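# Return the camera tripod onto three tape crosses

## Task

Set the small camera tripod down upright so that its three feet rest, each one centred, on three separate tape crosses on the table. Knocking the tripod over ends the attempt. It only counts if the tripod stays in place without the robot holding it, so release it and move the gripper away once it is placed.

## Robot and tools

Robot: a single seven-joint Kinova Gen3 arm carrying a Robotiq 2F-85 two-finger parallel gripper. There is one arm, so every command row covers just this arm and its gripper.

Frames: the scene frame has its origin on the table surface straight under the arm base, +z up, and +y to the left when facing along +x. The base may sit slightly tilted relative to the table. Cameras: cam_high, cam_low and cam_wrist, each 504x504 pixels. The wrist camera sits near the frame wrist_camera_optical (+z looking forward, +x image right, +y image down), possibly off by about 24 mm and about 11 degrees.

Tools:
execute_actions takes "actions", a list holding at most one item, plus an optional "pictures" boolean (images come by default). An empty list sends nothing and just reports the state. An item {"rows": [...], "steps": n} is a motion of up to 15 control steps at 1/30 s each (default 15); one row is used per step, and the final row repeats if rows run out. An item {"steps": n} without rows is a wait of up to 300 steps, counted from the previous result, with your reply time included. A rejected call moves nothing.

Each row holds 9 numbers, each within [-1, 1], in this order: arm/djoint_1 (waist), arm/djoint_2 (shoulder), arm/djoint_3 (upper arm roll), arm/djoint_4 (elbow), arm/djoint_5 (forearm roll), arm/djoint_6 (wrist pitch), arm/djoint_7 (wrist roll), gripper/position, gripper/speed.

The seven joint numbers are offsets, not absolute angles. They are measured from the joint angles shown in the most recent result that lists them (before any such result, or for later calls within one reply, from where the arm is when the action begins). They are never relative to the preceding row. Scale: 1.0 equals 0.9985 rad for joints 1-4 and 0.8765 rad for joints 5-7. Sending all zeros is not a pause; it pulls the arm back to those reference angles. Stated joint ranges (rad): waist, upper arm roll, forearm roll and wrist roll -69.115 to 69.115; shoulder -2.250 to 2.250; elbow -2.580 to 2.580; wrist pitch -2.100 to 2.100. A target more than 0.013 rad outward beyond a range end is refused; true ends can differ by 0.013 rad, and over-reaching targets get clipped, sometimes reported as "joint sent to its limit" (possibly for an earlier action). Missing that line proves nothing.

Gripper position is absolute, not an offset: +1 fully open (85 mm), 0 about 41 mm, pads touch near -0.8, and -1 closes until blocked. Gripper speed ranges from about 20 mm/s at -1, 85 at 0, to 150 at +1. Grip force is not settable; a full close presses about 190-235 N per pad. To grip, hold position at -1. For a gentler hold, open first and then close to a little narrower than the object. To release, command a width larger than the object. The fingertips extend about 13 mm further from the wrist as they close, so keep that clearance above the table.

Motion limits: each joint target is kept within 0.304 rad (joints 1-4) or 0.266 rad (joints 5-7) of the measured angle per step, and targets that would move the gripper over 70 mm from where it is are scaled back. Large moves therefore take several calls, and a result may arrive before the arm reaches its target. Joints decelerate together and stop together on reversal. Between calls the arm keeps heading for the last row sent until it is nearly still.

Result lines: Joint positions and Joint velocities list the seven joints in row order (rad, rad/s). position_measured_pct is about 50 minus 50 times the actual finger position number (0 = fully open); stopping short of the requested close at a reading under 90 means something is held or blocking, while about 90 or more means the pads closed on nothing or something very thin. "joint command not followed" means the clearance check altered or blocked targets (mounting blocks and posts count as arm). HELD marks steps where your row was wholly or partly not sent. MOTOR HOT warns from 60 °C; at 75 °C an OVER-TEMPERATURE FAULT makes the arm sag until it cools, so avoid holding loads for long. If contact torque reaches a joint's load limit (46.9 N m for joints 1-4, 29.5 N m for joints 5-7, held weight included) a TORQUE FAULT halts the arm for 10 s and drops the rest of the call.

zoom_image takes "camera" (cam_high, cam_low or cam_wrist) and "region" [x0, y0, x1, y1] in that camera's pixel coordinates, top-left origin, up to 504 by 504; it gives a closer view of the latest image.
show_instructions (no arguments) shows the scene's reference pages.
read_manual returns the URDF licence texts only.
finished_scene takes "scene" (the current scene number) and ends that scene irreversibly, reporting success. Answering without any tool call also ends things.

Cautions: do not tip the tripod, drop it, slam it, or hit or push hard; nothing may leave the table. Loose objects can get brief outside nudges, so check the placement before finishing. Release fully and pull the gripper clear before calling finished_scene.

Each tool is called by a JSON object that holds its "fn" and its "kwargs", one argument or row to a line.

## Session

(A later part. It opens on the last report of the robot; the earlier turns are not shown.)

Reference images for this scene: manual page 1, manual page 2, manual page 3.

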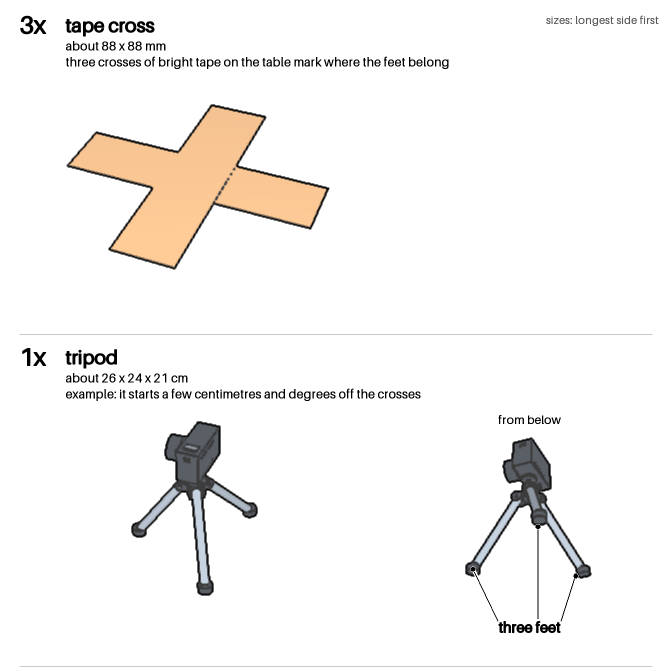

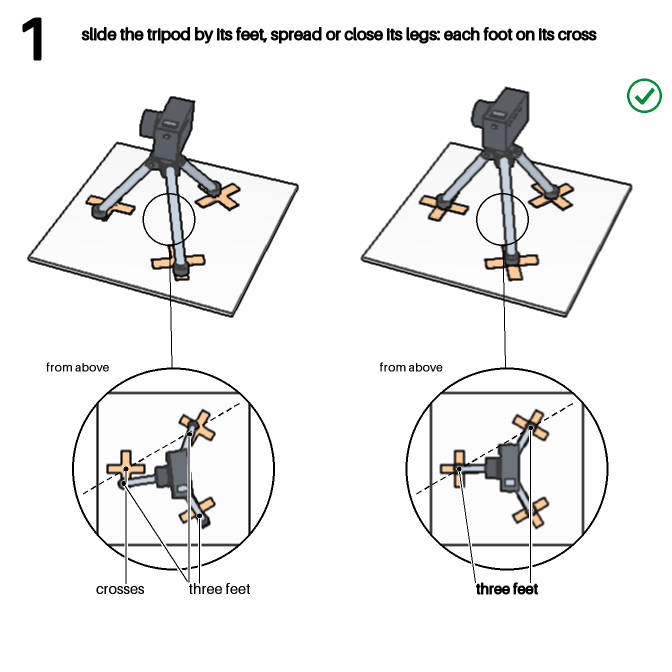

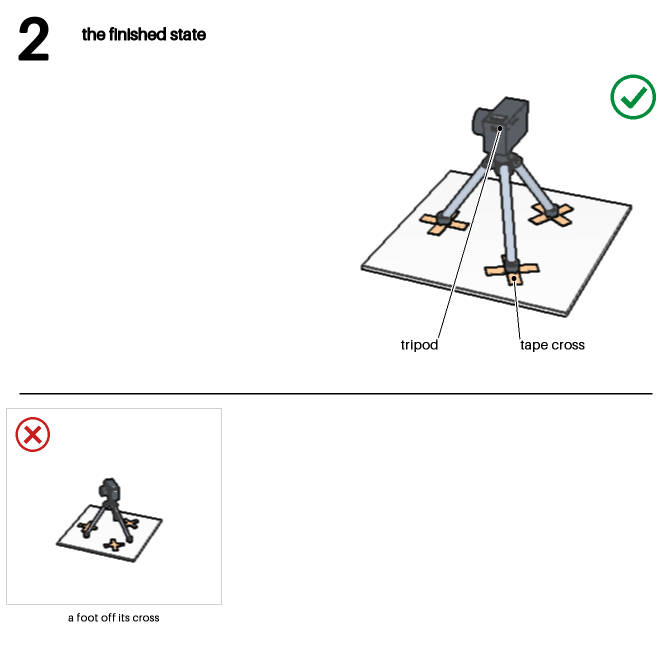

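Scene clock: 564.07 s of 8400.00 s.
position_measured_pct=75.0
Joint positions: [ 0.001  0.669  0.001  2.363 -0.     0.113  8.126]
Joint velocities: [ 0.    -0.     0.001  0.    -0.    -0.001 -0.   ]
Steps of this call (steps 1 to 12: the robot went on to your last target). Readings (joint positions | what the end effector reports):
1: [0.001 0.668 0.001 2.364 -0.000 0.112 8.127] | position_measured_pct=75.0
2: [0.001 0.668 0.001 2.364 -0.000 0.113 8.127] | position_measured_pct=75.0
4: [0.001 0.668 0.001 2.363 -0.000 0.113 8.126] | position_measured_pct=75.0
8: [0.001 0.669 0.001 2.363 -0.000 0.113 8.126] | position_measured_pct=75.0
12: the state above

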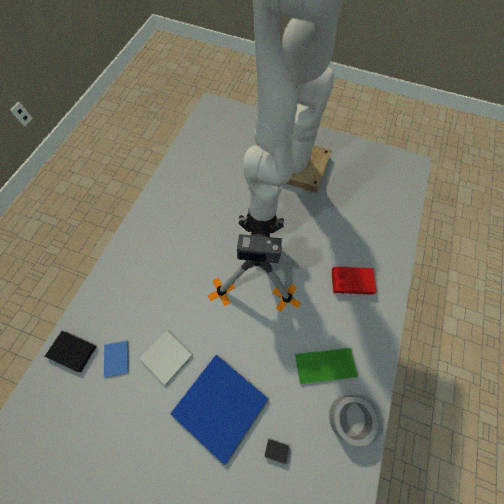

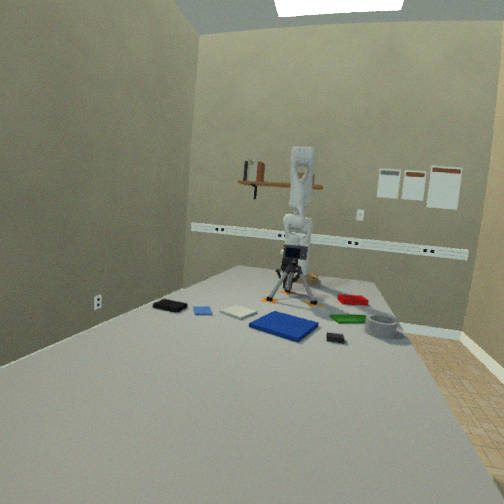

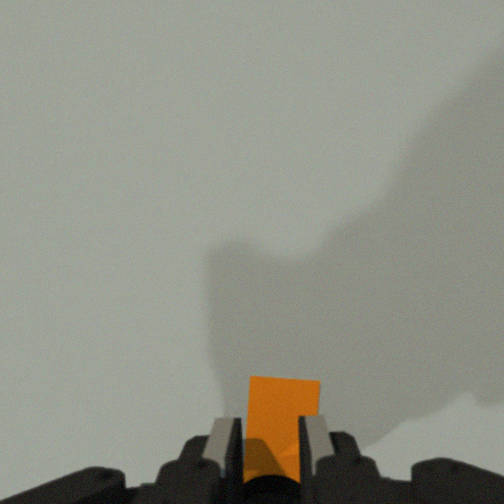

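{"fn": "execute_actions", "kwargs": {
  "actions": [
    {"rows": [[-0.0012,-0.001,-0.001,-0.0016,0,-0.0006,-0.0006,-0.5,0],[-0.0017,-0.0009,-0.001,-0.002,0,-0.0003,-0.0012,-0.5,0],[-0.0022,-0.0009,-0.001,-0.0023,0,0.0001,-0.0018,-0.5,0],[-0.0028,-0.0009,-0.001,-0.0026,0,0.0004,-0.0024,-0.5,0],[-0.0033,-0.0008,-0.001,-0.0029,0,0.0007,-0.0029,-0.5,0],[-0.0038,-0.0008,-0.001,-0.0033,0,0.001,-0.0035,-0.5,0],[-0.0043,-0.0007,-0.001,-0.0036,0,0.0014,-0.0041,-0.5,0],[-0.0048,-0.0007,-0.001,-0.0039,0,0.0017,-0.0047,-0.5,0]], "steps": 15}
  ]
}}

Scene clock: 570.87 s of 8400.00 s.
position_measured_pct=75.0
Joint positions: [-0.003  0.669  0.001  2.361 -0.     0.116  8.122]
Joint velocities: [-0.    -0.    -0.     0.    -0.     0.001  0.001]
Steps of this call (steps 1 to 15: the robot went on to your last target; steps 16 to 90: nothing new was sent; then 3.30 s passed at rest; steps 91 to 105: all 15 steps of this action). Readings (joint positions | what the end effector reports):
91: [0.000 0.669 0.001 2.363 -0.000 0.113 8.126] | position_measured_pct=75.0
92: [-0.000 0.669 0.001 2.363 -0.000 0.114 8.126] | position_measured_pct=75.0
94: [-0.001 0.669 0.000 2.362 -0.000 0.114 8.125] | position_measured_pct=75.0
98: [-0.003 0.669 0.001 2.361 -0.000 0.115 8.123] | position_measured_pct=75.0
105: the state above

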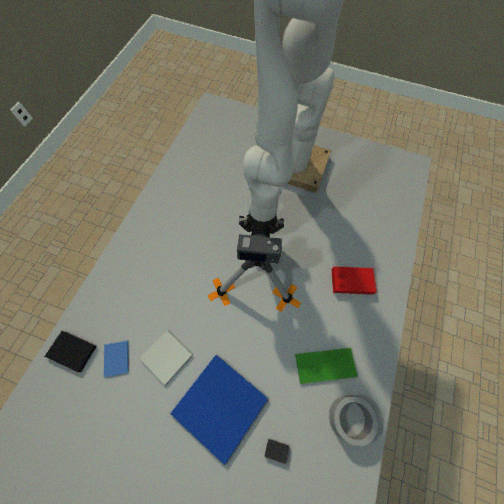

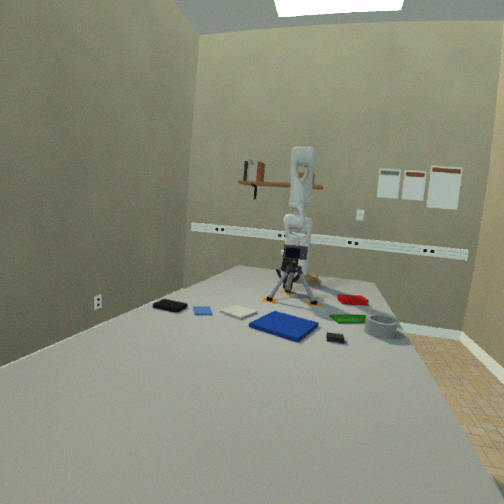

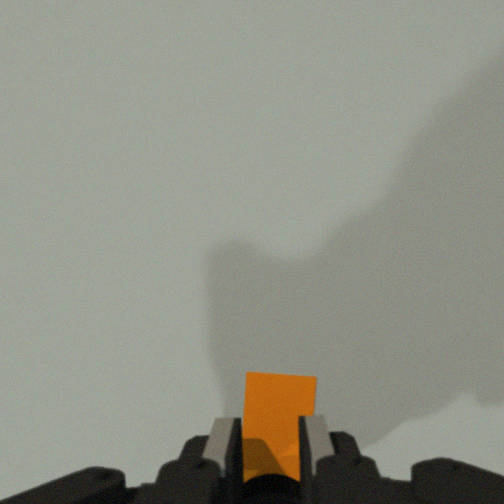

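{"fn": "execute_actions", "kwargs": {
  "actions": [
    {"rows": [[0.0024,-0.0007,-0.001,0.0074,0,-0.0077,0.0028,-0.5,0],[0.0048,-0.0013,-0.001,0.0149,0,-0.0154,0.0055,-0.5,0],[0.0073,-0.002,-0.001,0.0223,0,-0.0231,0.0083,-0.5,0],[0.0097,-0.0027,-0.001,0.0298,0,-0.0308,0.011,-0.5,0],[0.0121,-0.0033,-0.001,0.0372,0,-0.0385,0.0138,-0.5,0],[0.0145,-0.004,-0.001,0.0447,0,-0.0462,0.0165,-0.5,0],[0.0145,-0.004,-0.001,0.0447,0,-0.0462,0.0165,-0.5,0],[0.0145,-0.0288,-0.001,0.0366,0,-0.009,0.0165,-0.5,0],[0.0145,-0.0536,-0.001,0.0285,0,0.0282,0.0165,-0.5,0],[0.0145,-0.0785,-0.001,0.0205,0,0.0654,0.0165,-0.5,0],[0.0145,-0.1033,-0.001,0.0124,0,0.1026,0.0165,-0.5,0],[0.0145,-0.1281,-0.001,0.0043,0,0.1398,0.0165,-0.5,0],[0.0145,-0.1529,-0.001,-0.0038,0,0.177,0.0165,-0.5,0],[0.0145,-0.1777,-0.001,-0.0119,0,0.2142,0.0165,-0.5,0],[0.0145,-0.2026,-0.001,-0.02,0,0.2514,0.0165,-0.5,0]], "steps": 15}
  ],
  "pictures": false
}}

{"fn": "execute_actions", "kwargs": {
  "actions": [
    {"steps": 12}
  ],
  "pictures": false
}}

Scene clock: 588.97 s of 8400.00 s.
position_measured_pct=75.0
Joint positions: [ 0.011  0.544 -0.     2.367 -0.     0.228  8.137]
Joint velocities: [ 0.002 -0.67  -0.001 -0.234 -0.     0.934  0.001]
Steps of this call (steps 1 to 15: the robot went on to your last target; steps 16 to 90: nothing new was sent; then 14.60 s passed at rest; steps 91 to 105: all 15 steps of this action). Readings (joint positions | what the end effector reports):
91: [-0.003 0.669 0.001 2.361 -0.000 0.115 8.122] | position_measured_pct=75.0
92: [-0.001 0.668 0.000 2.365 -0.000 0.112 8.123] | position_measured_pct=75.0
94: [0.003 0.667 -0.000 2.377 -0.000 0.101 8.127] | position_measured_pct=75.0
98: [0.010 0.664 -0.000 2.402 -0.000 0.079 8.136] | position_measured_pct=75.0
105: the state above

Scene clock: 589.37 s of 8400.00 s.
position_measured_pct=75.0
Joint positions: [ 0.011  0.468 -0.     2.341 -0.     0.336  8.137]
Joint velocities: [-0.    -0.012  0.    -0.     0.    -0.001 -0.   ]
Steps of this call (steps 1 to 12: the robot went on to your last target). Readings (joint positions | what the end effector reports):
1: [0.011 0.522 -0.000 2.360 -0.000 0.259 8.137] | position_measured_pct=75.0
2: [0.011 0.503 -0.000 2.353 -0.000 0.287 8.137] | position_measured_pct=75.0
4: [0.011 0.479 -0.000 2.344 -0.000 0.324 8.137] | position_measured_pct=75.0
8: [0.011 0.471 -0.000 2.341 -0.000 0.336 8.137] | position_measured_pct=75.0
12: the state above

{"fn": "execute_actions", "kwargs": {
  "actions": [
    {"rows": [[0,-0.0199,0,-0.0064,0,0.0298,0,-0.5,0],[0,-0.0399,0,-0.0129,0,0.0596,0,-0.5,0],[0,-0.0598,0,-0.0193,0,0.0894,0,-0.5,0],[0,-0.0798,0,-0.0257,0,0.1192,0,-0.5,0],[0,-0.0997,0,-0.0322,0,0.149,0,-0.5,0],[0,-0.1196,0,-0.0386,0,0.1788,0,-0.5,0],[0,-0.1396,0,-0.045,0,0.2086,0,-0.5,0],[0,-0.1595,0,-0.0515,0,0.2383,0,-0.5,0],[0,-0.1795,0,-0.0579,0,0.2681,0,-0.5,0],[0,-0.1994,0,-0.0643,0,0.2979,0,-0.5,0],[0,-0.2193,0,-0.0708,0,0.3277,0,-0.5,0],[0,-0.2393,0,-0.0772,0,0.3575,0,-0.5,0],[0,-0.2592,0,-0.0836,0,0.3873,0,-0.5,0],[0,-0.2792,0,-0.0901,0,0.4171,0,-0.5,0],[0,-0.2991,0,-0.0965,0,0.4469,0,-0.5,0]], "steps": 15}
  ],
  "pictures": false
}}

{"fn": "execute_actions", "kwargs": {
  "actions": [
    {"steps": 12}
  ],
  "pictures": false
}}

Scene clock: 596.43 s of 8400.00 s.
position_measured_pct=75.0
Joint positions: [ 0.011  0.23  -0.     2.264 -0.     0.647  8.137]
Joint velocities: [ 0.    -0.589 -0.    -0.191  0.     0.776  0.001]
Steps of this call (steps 1 to 30: the robot went on to your last target; steps 31 to 90: nothing new was sent; then 3.57 s passed at rest; steps 91 to 105: all 15 steps of this action). Readings (joint positions | what the end effector reports):
91: [0.011 0.465 -0.000 2.340 -0.000 0.337 8.137] | position_measured_pct=75.0
92: [0.011 0.459 -0.000 2.339 -0.000 0.343 8.137] | position_measured_pct=75.0
94: [0.011 0.432 -0.000 2.331 -0.000 0.376 8.137] | position_measured_pct=75.0
98: [0.011 0.364 -0.000 2.308 -0.000 0.469 8.137] | position_measured_pct=75.0
105: the state above

Scene clock: 596.83 s of 8400.00 s.
position_measured_pct=75.0
Joint positions: [ 0.011  0.17  -0.     2.244 -0.     0.728  8.137]
Joint velocities: [ 0.    -0.009 -0.001 -0.    -0.     0.     0.001]
Steps of this call (steps 1 to 12: the robot went on to your last target). Readings (joint positions | what the end effector reports):
1: [0.011 0.211 -0.000 2.258 -0.000 0.673 8.137] | position_measured_pct=75.0
2: [0.011 0.195 -0.000 2.252 -0.000 0.696 8.137] | position_measured_pct=75.0
4: [0.011 0.178 -0.000 2.246 -0.000 0.723 8.137] | position_measured_pct=75.0
8: [0.011 0.172 -0.000 2.244 -0.000 0.728 8.137] | position_measured_pct=75.0
12: the state above

{"fn": "execute_actions", "kwargs": {
  "actions": [
    {"rows": [[-0.0085,-0.0152,0,-0.0239,0,0.0445,-0.0215,1,0],[-0.0171,-0.0303,0,-0.0479,0,0.089,-0.0431,1,0],[-0.0256,-0.0455,0,-0.0718,0,0.1335,-0.0646,1,0],[-0.0342,-0.0606,0,-0.0958,0,0.1781,-0.0861,1,0],[-0.0427,-0.0758,0,-0.1197,0,0.2226,-0.1076,1,0],[-0.0513,-0.091,0,-0.1436,0,0.2671,-0.1292,1,0],[-0.0598,-0.1061,0,-0.1676,0,0.3116,-0.1507,1,0],[-0.0684,-0.1213,0,-0.1915,0,0.3561,-0.1722,1,0],[-0.0769,-0.1364,0,-0.2155,0,0.4006,-0.1937,1,0],[-0.0855,-0.1516,0,-0.2394,0,0.4451,-0.2153,1,0],[-0.094,-0.1668,0,-0.2633,0,0.4896,-0.2368,1,0],[-0.1026,-0.1819,0,-0.2873,0,0.5342,-0.2583,1,0],[-0.1111,-0.1971,0,-0.3112,0,0.5787,-0.2798,1,0],[-0.1197,-0.2122,0,-0.3352,0,0.6232,-0.3014,1,0],[-0.1282,-0.2274,0,-0.3591,0,0.6677,-0.3229,1,0]], "steps": 15}
  ],
  "pictures": false
}}

{"fn": "execute_actions", "kwargs": {
  "actions": [
    {"steps": 14}
  ],
  "pictures": false
}}

Scene clock: 607.83 s of 8400.00 s.
position_measured_pct=38.1
Joint positions: [-0.088 -0.006 -0.     1.967 -0.     1.18   7.918]
Joint velocities: [-0.251 -0.445 -0.002 -0.709 -0.     1.155 -0.559]
Steps of this call (steps 1 to 30: the robot went on to your last target; steps 31 to 90: nothing new was sent; then 7.50 s passed at rest; steps 91 to 105: all 15 steps of this action). Readings (joint positions | what the end effector reports):
91: [0.011 0.168 -0.000 2.244 -0.000 0.729 8.136] | position_measured_pct=75.0
92: [0.008 0.165 0.000 2.239 -0.000 0.736 8.133] | position_measured_pct=74.6
94: [-0.002 0.148 0.000 2.214 -0.000 0.777 8.113] | position_measured_pct=70.6
98: [-0.031 0.096 -0.000 2.129 -0.000 0.915 8.046] | position_measured_pct=59.1
105: the state above

Scene clock: 608.30 s of 8400.00 s.
position_measured_pct=0.8
Joint positions: [-0.117 -0.057 -0.     1.886 -0.     1.313  7.854]
Joint velocities: [-0.003 -0.004  0.001  0.    -0.    -0.001  0.   ]
Steps of this call (steps 1 to 14: the robot went on to your last target). Readings (joint positions | what the end effector reports):
1: [-0.096 -0.020 -0.000 1.943 -0.000 1.218 7.899] | position_measured_pct=35.3
2: [-0.103 -0.033 -0.000 1.923 -0.000 1.253 7.883] | position_measured_pct=32.1
4: [-0.112 -0.049 -0.001 1.895 -0.001 1.299 7.860] | position_measured_pct=26.2
8: [-0.115 -0.055 -0.000 1.886 -0.000 1.313 7.854] | position_measured_pct=14.3
14: the state above

{"fn": "execute_actions", "kwargs": {
  "actions": [
    {"rows": [[0,0.0319,0,-0.0441,0,0.0138,0,1,0],[0,0.0638,0,-0.0881,0,0.0275,0,1,0],[0,0.0957,0,-0.1322,0,0.0413,0,1,0],[0,0.1277,0,-0.1763,0,0.0551,0,1,0],[0,0.1596,0,-0.2203,0,0.0688,0,1,0],[0,0.1915,0,-0.2644,0,0.0826,0,1,0],[0,0.2234,0,-0.3085,0,0.0964,0,1,0],[0,0.2553,0,-0.3525,0,0.1101,0,1,0],[0,0.2872,0,-0.3966,0,0.1239,0,1,0],[0,0.3191,0,-0.4407,0,0.1377,0,1,0],[0,0.351,0,-0.4847,0,0.1514,0,1,0],[0,0.383,0,-0.5288,0,0.1652,0,1,0],[0,0.4149,0,-0.5729,0,0.179,0,1,0],[0,0.4468,0,-0.6169,0,0.1927,0,1,0],[0,0.4787,0,-0.661,0,0.2065,0,1,0]], "steps": 15}
  ],
  "pictures": false
}}

{"fn": "execute_actions", "kwargs": {
  "actions": [
    {"steps": 24}
  ]
}}

Scene clock: 616.63 s of 8400.00 s.
position_measured_pct=0.0
Joint positions: [-0.117  0.249 -0.     1.465 -0.     1.428  7.854]
Joint velocities: [-0.     0.852  0.    -1.187  0.     0.325  0.   ]
Steps of this call (steps 1 to 30: the robot went on to your last target; steps 31 to 90: nothing new was sent; then 4.83 s passed at rest; steps 91 to 105: all 15 steps of this action). Readings (joint positions | what the end effector reports):
91: [-0.117 -0.056 -0.000 1.885 -0.000 1.313 7.854] | position_measured_pct=0.0
92: [-0.117 -0.052 -0.000 1.880 -0.000 1.315 7.854] | position_measured_pct=0.0
94: [-0.117 -0.031 -0.000 1.854 -0.000 1.322 7.854] | position_measured_pct=0.0
98: [-0.116 0.057 -0.000 1.736 -0.000 1.355 7.854] | position_measured_pct=0.0
105: the state above

Scene clock: 617.43 s of 8400.00 s.
position_measured_pct=0.0
Joint positions: [-0.117  0.421 -0.     1.226 -0.     1.494  7.854]
Joint velocities: [ 0.     0.001 -0.001  0.     0.    -0.    -0.001]
Steps of this call (steps 1 to 24: the robot went on to your last target). Readings (joint positions | what the end effector reports):
1: [-0.117 0.277 -0.000 1.425 -0.000 1.439 7.854] | position_measured_pct=0.0
2: [-0.117 0.306 -0.000 1.386 -0.000 1.450 7.854] | position_measured_pct=0.0
4: [-0.117 0.355 -0.000 1.315 -0.000 1.469 7.854] | position_measured_pct=0.0
8: [-0.117 0.409 -0.000 1.236 -0.000 1.491 7.854] | position_measured_pct=0.0
24: the state above

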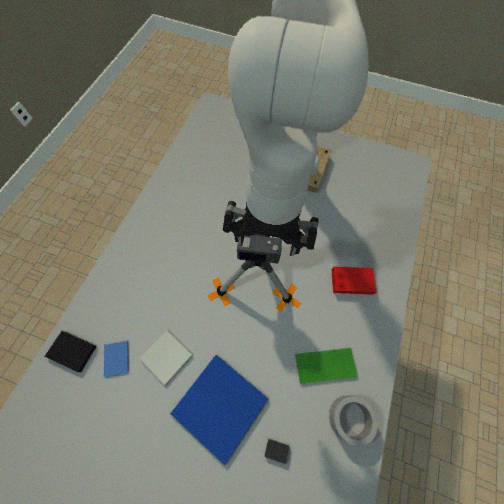

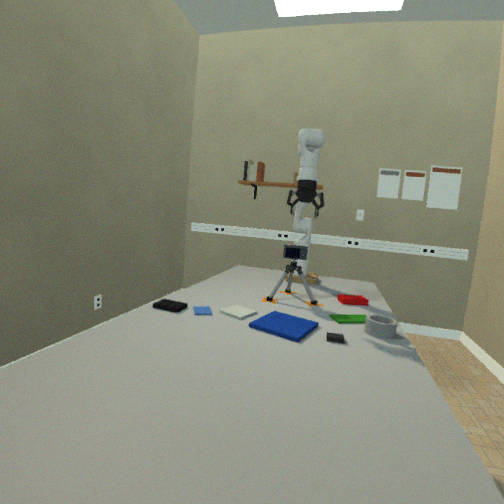

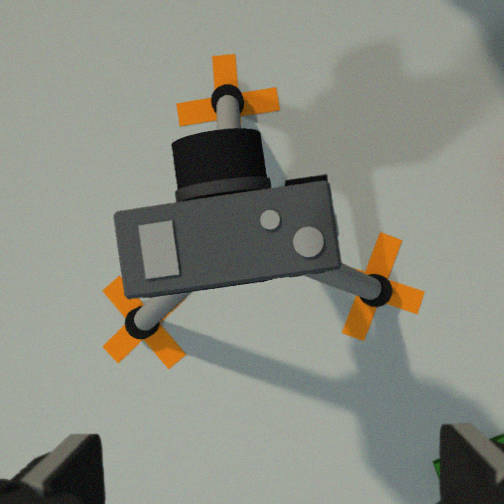

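{"fn": "zoom_image", "kwargs": {
  "camera": "cam_wrist",
  "region": [140, 40, 300, 180]
}}

{"fn": "zoom_image", "kwargs": {
  "camera": "cam_wrist",
  "region": [300, 215, 460, 355]
}}

{"fn": "zoom_image", "kwargs": {
  "camera": "cam_wrist",
  "region": [70, 255, 230, 395]
}}

Region (140, 40, 300, 180) of cam_wrist's 504x504 image, scaled by 3.150; it fills the top 441 rows of this view, and the rest is white.

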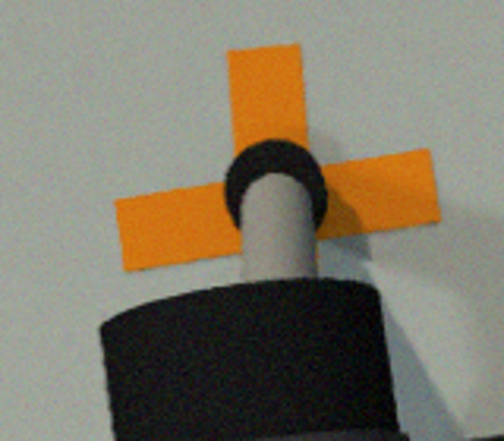

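Region (300, 215, 460, 355) of cam_wrist's 504x504 image, scaled by 3.150; it fills the top 441 rows of this view, and the rest is white.

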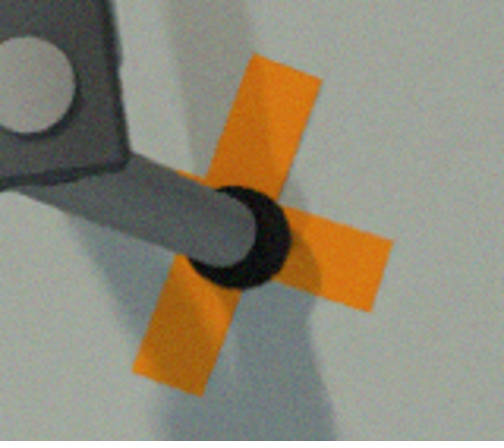

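Region (70, 255, 230, 395) of cam_wrist's 504x504 image, scaled by 3.150; it fills the top 441 rows of this view, and the rest is white.

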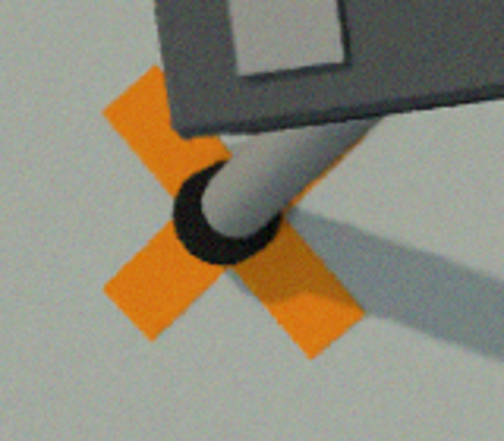

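{"fn": "execute_actions", "kwargs": {
  "actions": [
    {"rows": [[-0.0333,0,0,0,0,0,0,1,0],[-0.0667,0,0,0,0,0,0,1,0],[-0.1,0,0,0,0,0,0,1,0],[-0.1333,0,0,0,0,0,0,1,0],[-0.1667,0,0,0,0,0,0,1,0],[-0.2,0,0,0,0,0,0,1,0],[-0.2333,0,0,0,0,0,0,1,0],[-0.2667,0,0,0,0,0,0,1,0],[-0.3,0,0,0,0,0,0,1,0],[-0.3333,0,0,0,0,0,0,1,0],[-0.3667,0,0,0,0,0,0,1,0],[-0.4,0,0,0,0,0,0,1,0],[-0.4333,0,0,0,0,0,0,1,0],[-0.4667,0,0,0,0,0,0,1,0],[-0.5,0,0,0,0,0,0,1,0]], "steps": 15}
  ],
  "pictures": false
}}

{"fn": "execute_actions", "kwargs": {
  "actions": [
    {"steps": 24}
  ]
}}

Scene clock: 631.33 s of 8400.00 s.
position_measured_pct=0.0
Joint positions: [-0.464  0.422 -0.     1.225 -0.     1.494  7.854]
Joint velocities: [-0.88   0.001  0.    -0.     0.     0.     0.   ]
Steps of this call (steps 1 to 15: the robot went on to your last target; steps 16 to 90: nothing new was sent; then 10.40 s passed at rest; steps 91 to 105: all 15 steps of this action). Readings (joint positions | what the end effector reports):
91: [-0.118 0.421 -0.000 1.226 -0.000 1.494 7.854] | position_measured_pct=0.0
92: [-0.124 0.421 0.001 1.226 0.001 1.494 7.854] | position_measured_pct=0.0
94: [-0.152 0.421 0.002 1.226 0.001 1.494 7.854] | position_measured_pct=0.0
98: [-0.259 0.421 0.000 1.225 -0.000 1.494 7.854] | position_measured_pct=0.0
105: the state above

Scene clock: 632.13 s of 8400.00 s.
position_measured_pct=0.0
Joint positions: [-0.616  0.421 -0.     1.226 -0.     1.494  7.854]
Joint velocities: [-0.001  0.     0.    -0.    -0.     0.002 -0.001]
Steps of this call (steps 1 to 24: the robot went on to your last target). Readings (joint positions | what the end effector reports):
1: [-0.493 0.422 -0.000 1.225 -0.000 1.494 7.854] | position_measured_pct=0.0
2: [-0.522 0.422 -0.000 1.225 -0.000 1.494 7.854] | position_measured_pct=0.0
4: [-0.570 0.422 -0.002 1.225 -0.001 1.494 7.854] | position_measured_pct=0.0
8: [-0.608 0.422 -0.003 1.226 -0.002 1.494 7.854] | position_measured_pct=0.0
24: the state above

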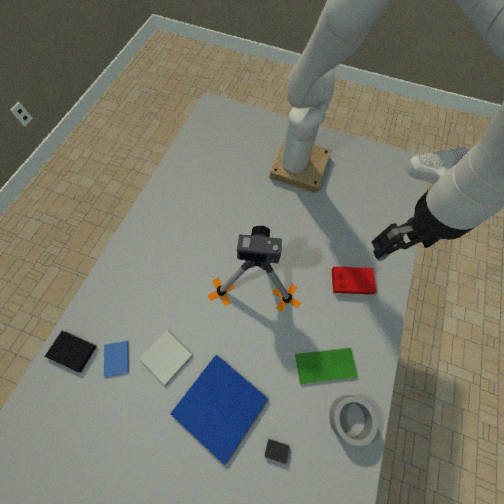

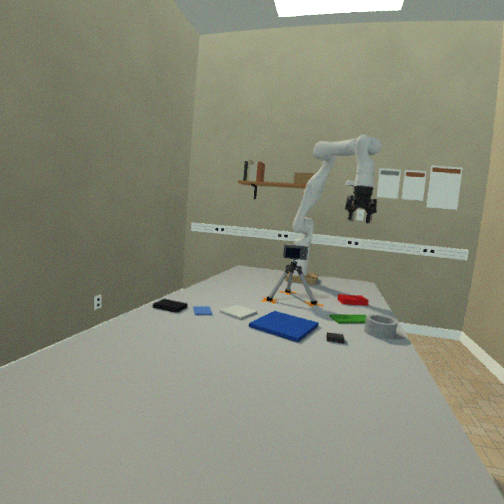

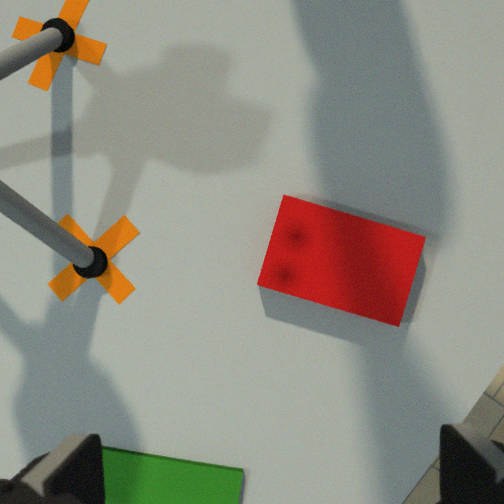

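{"fn": "finished_scene", "kwargs": {
  "scene": 2
}}

The scene is finished: the task was done.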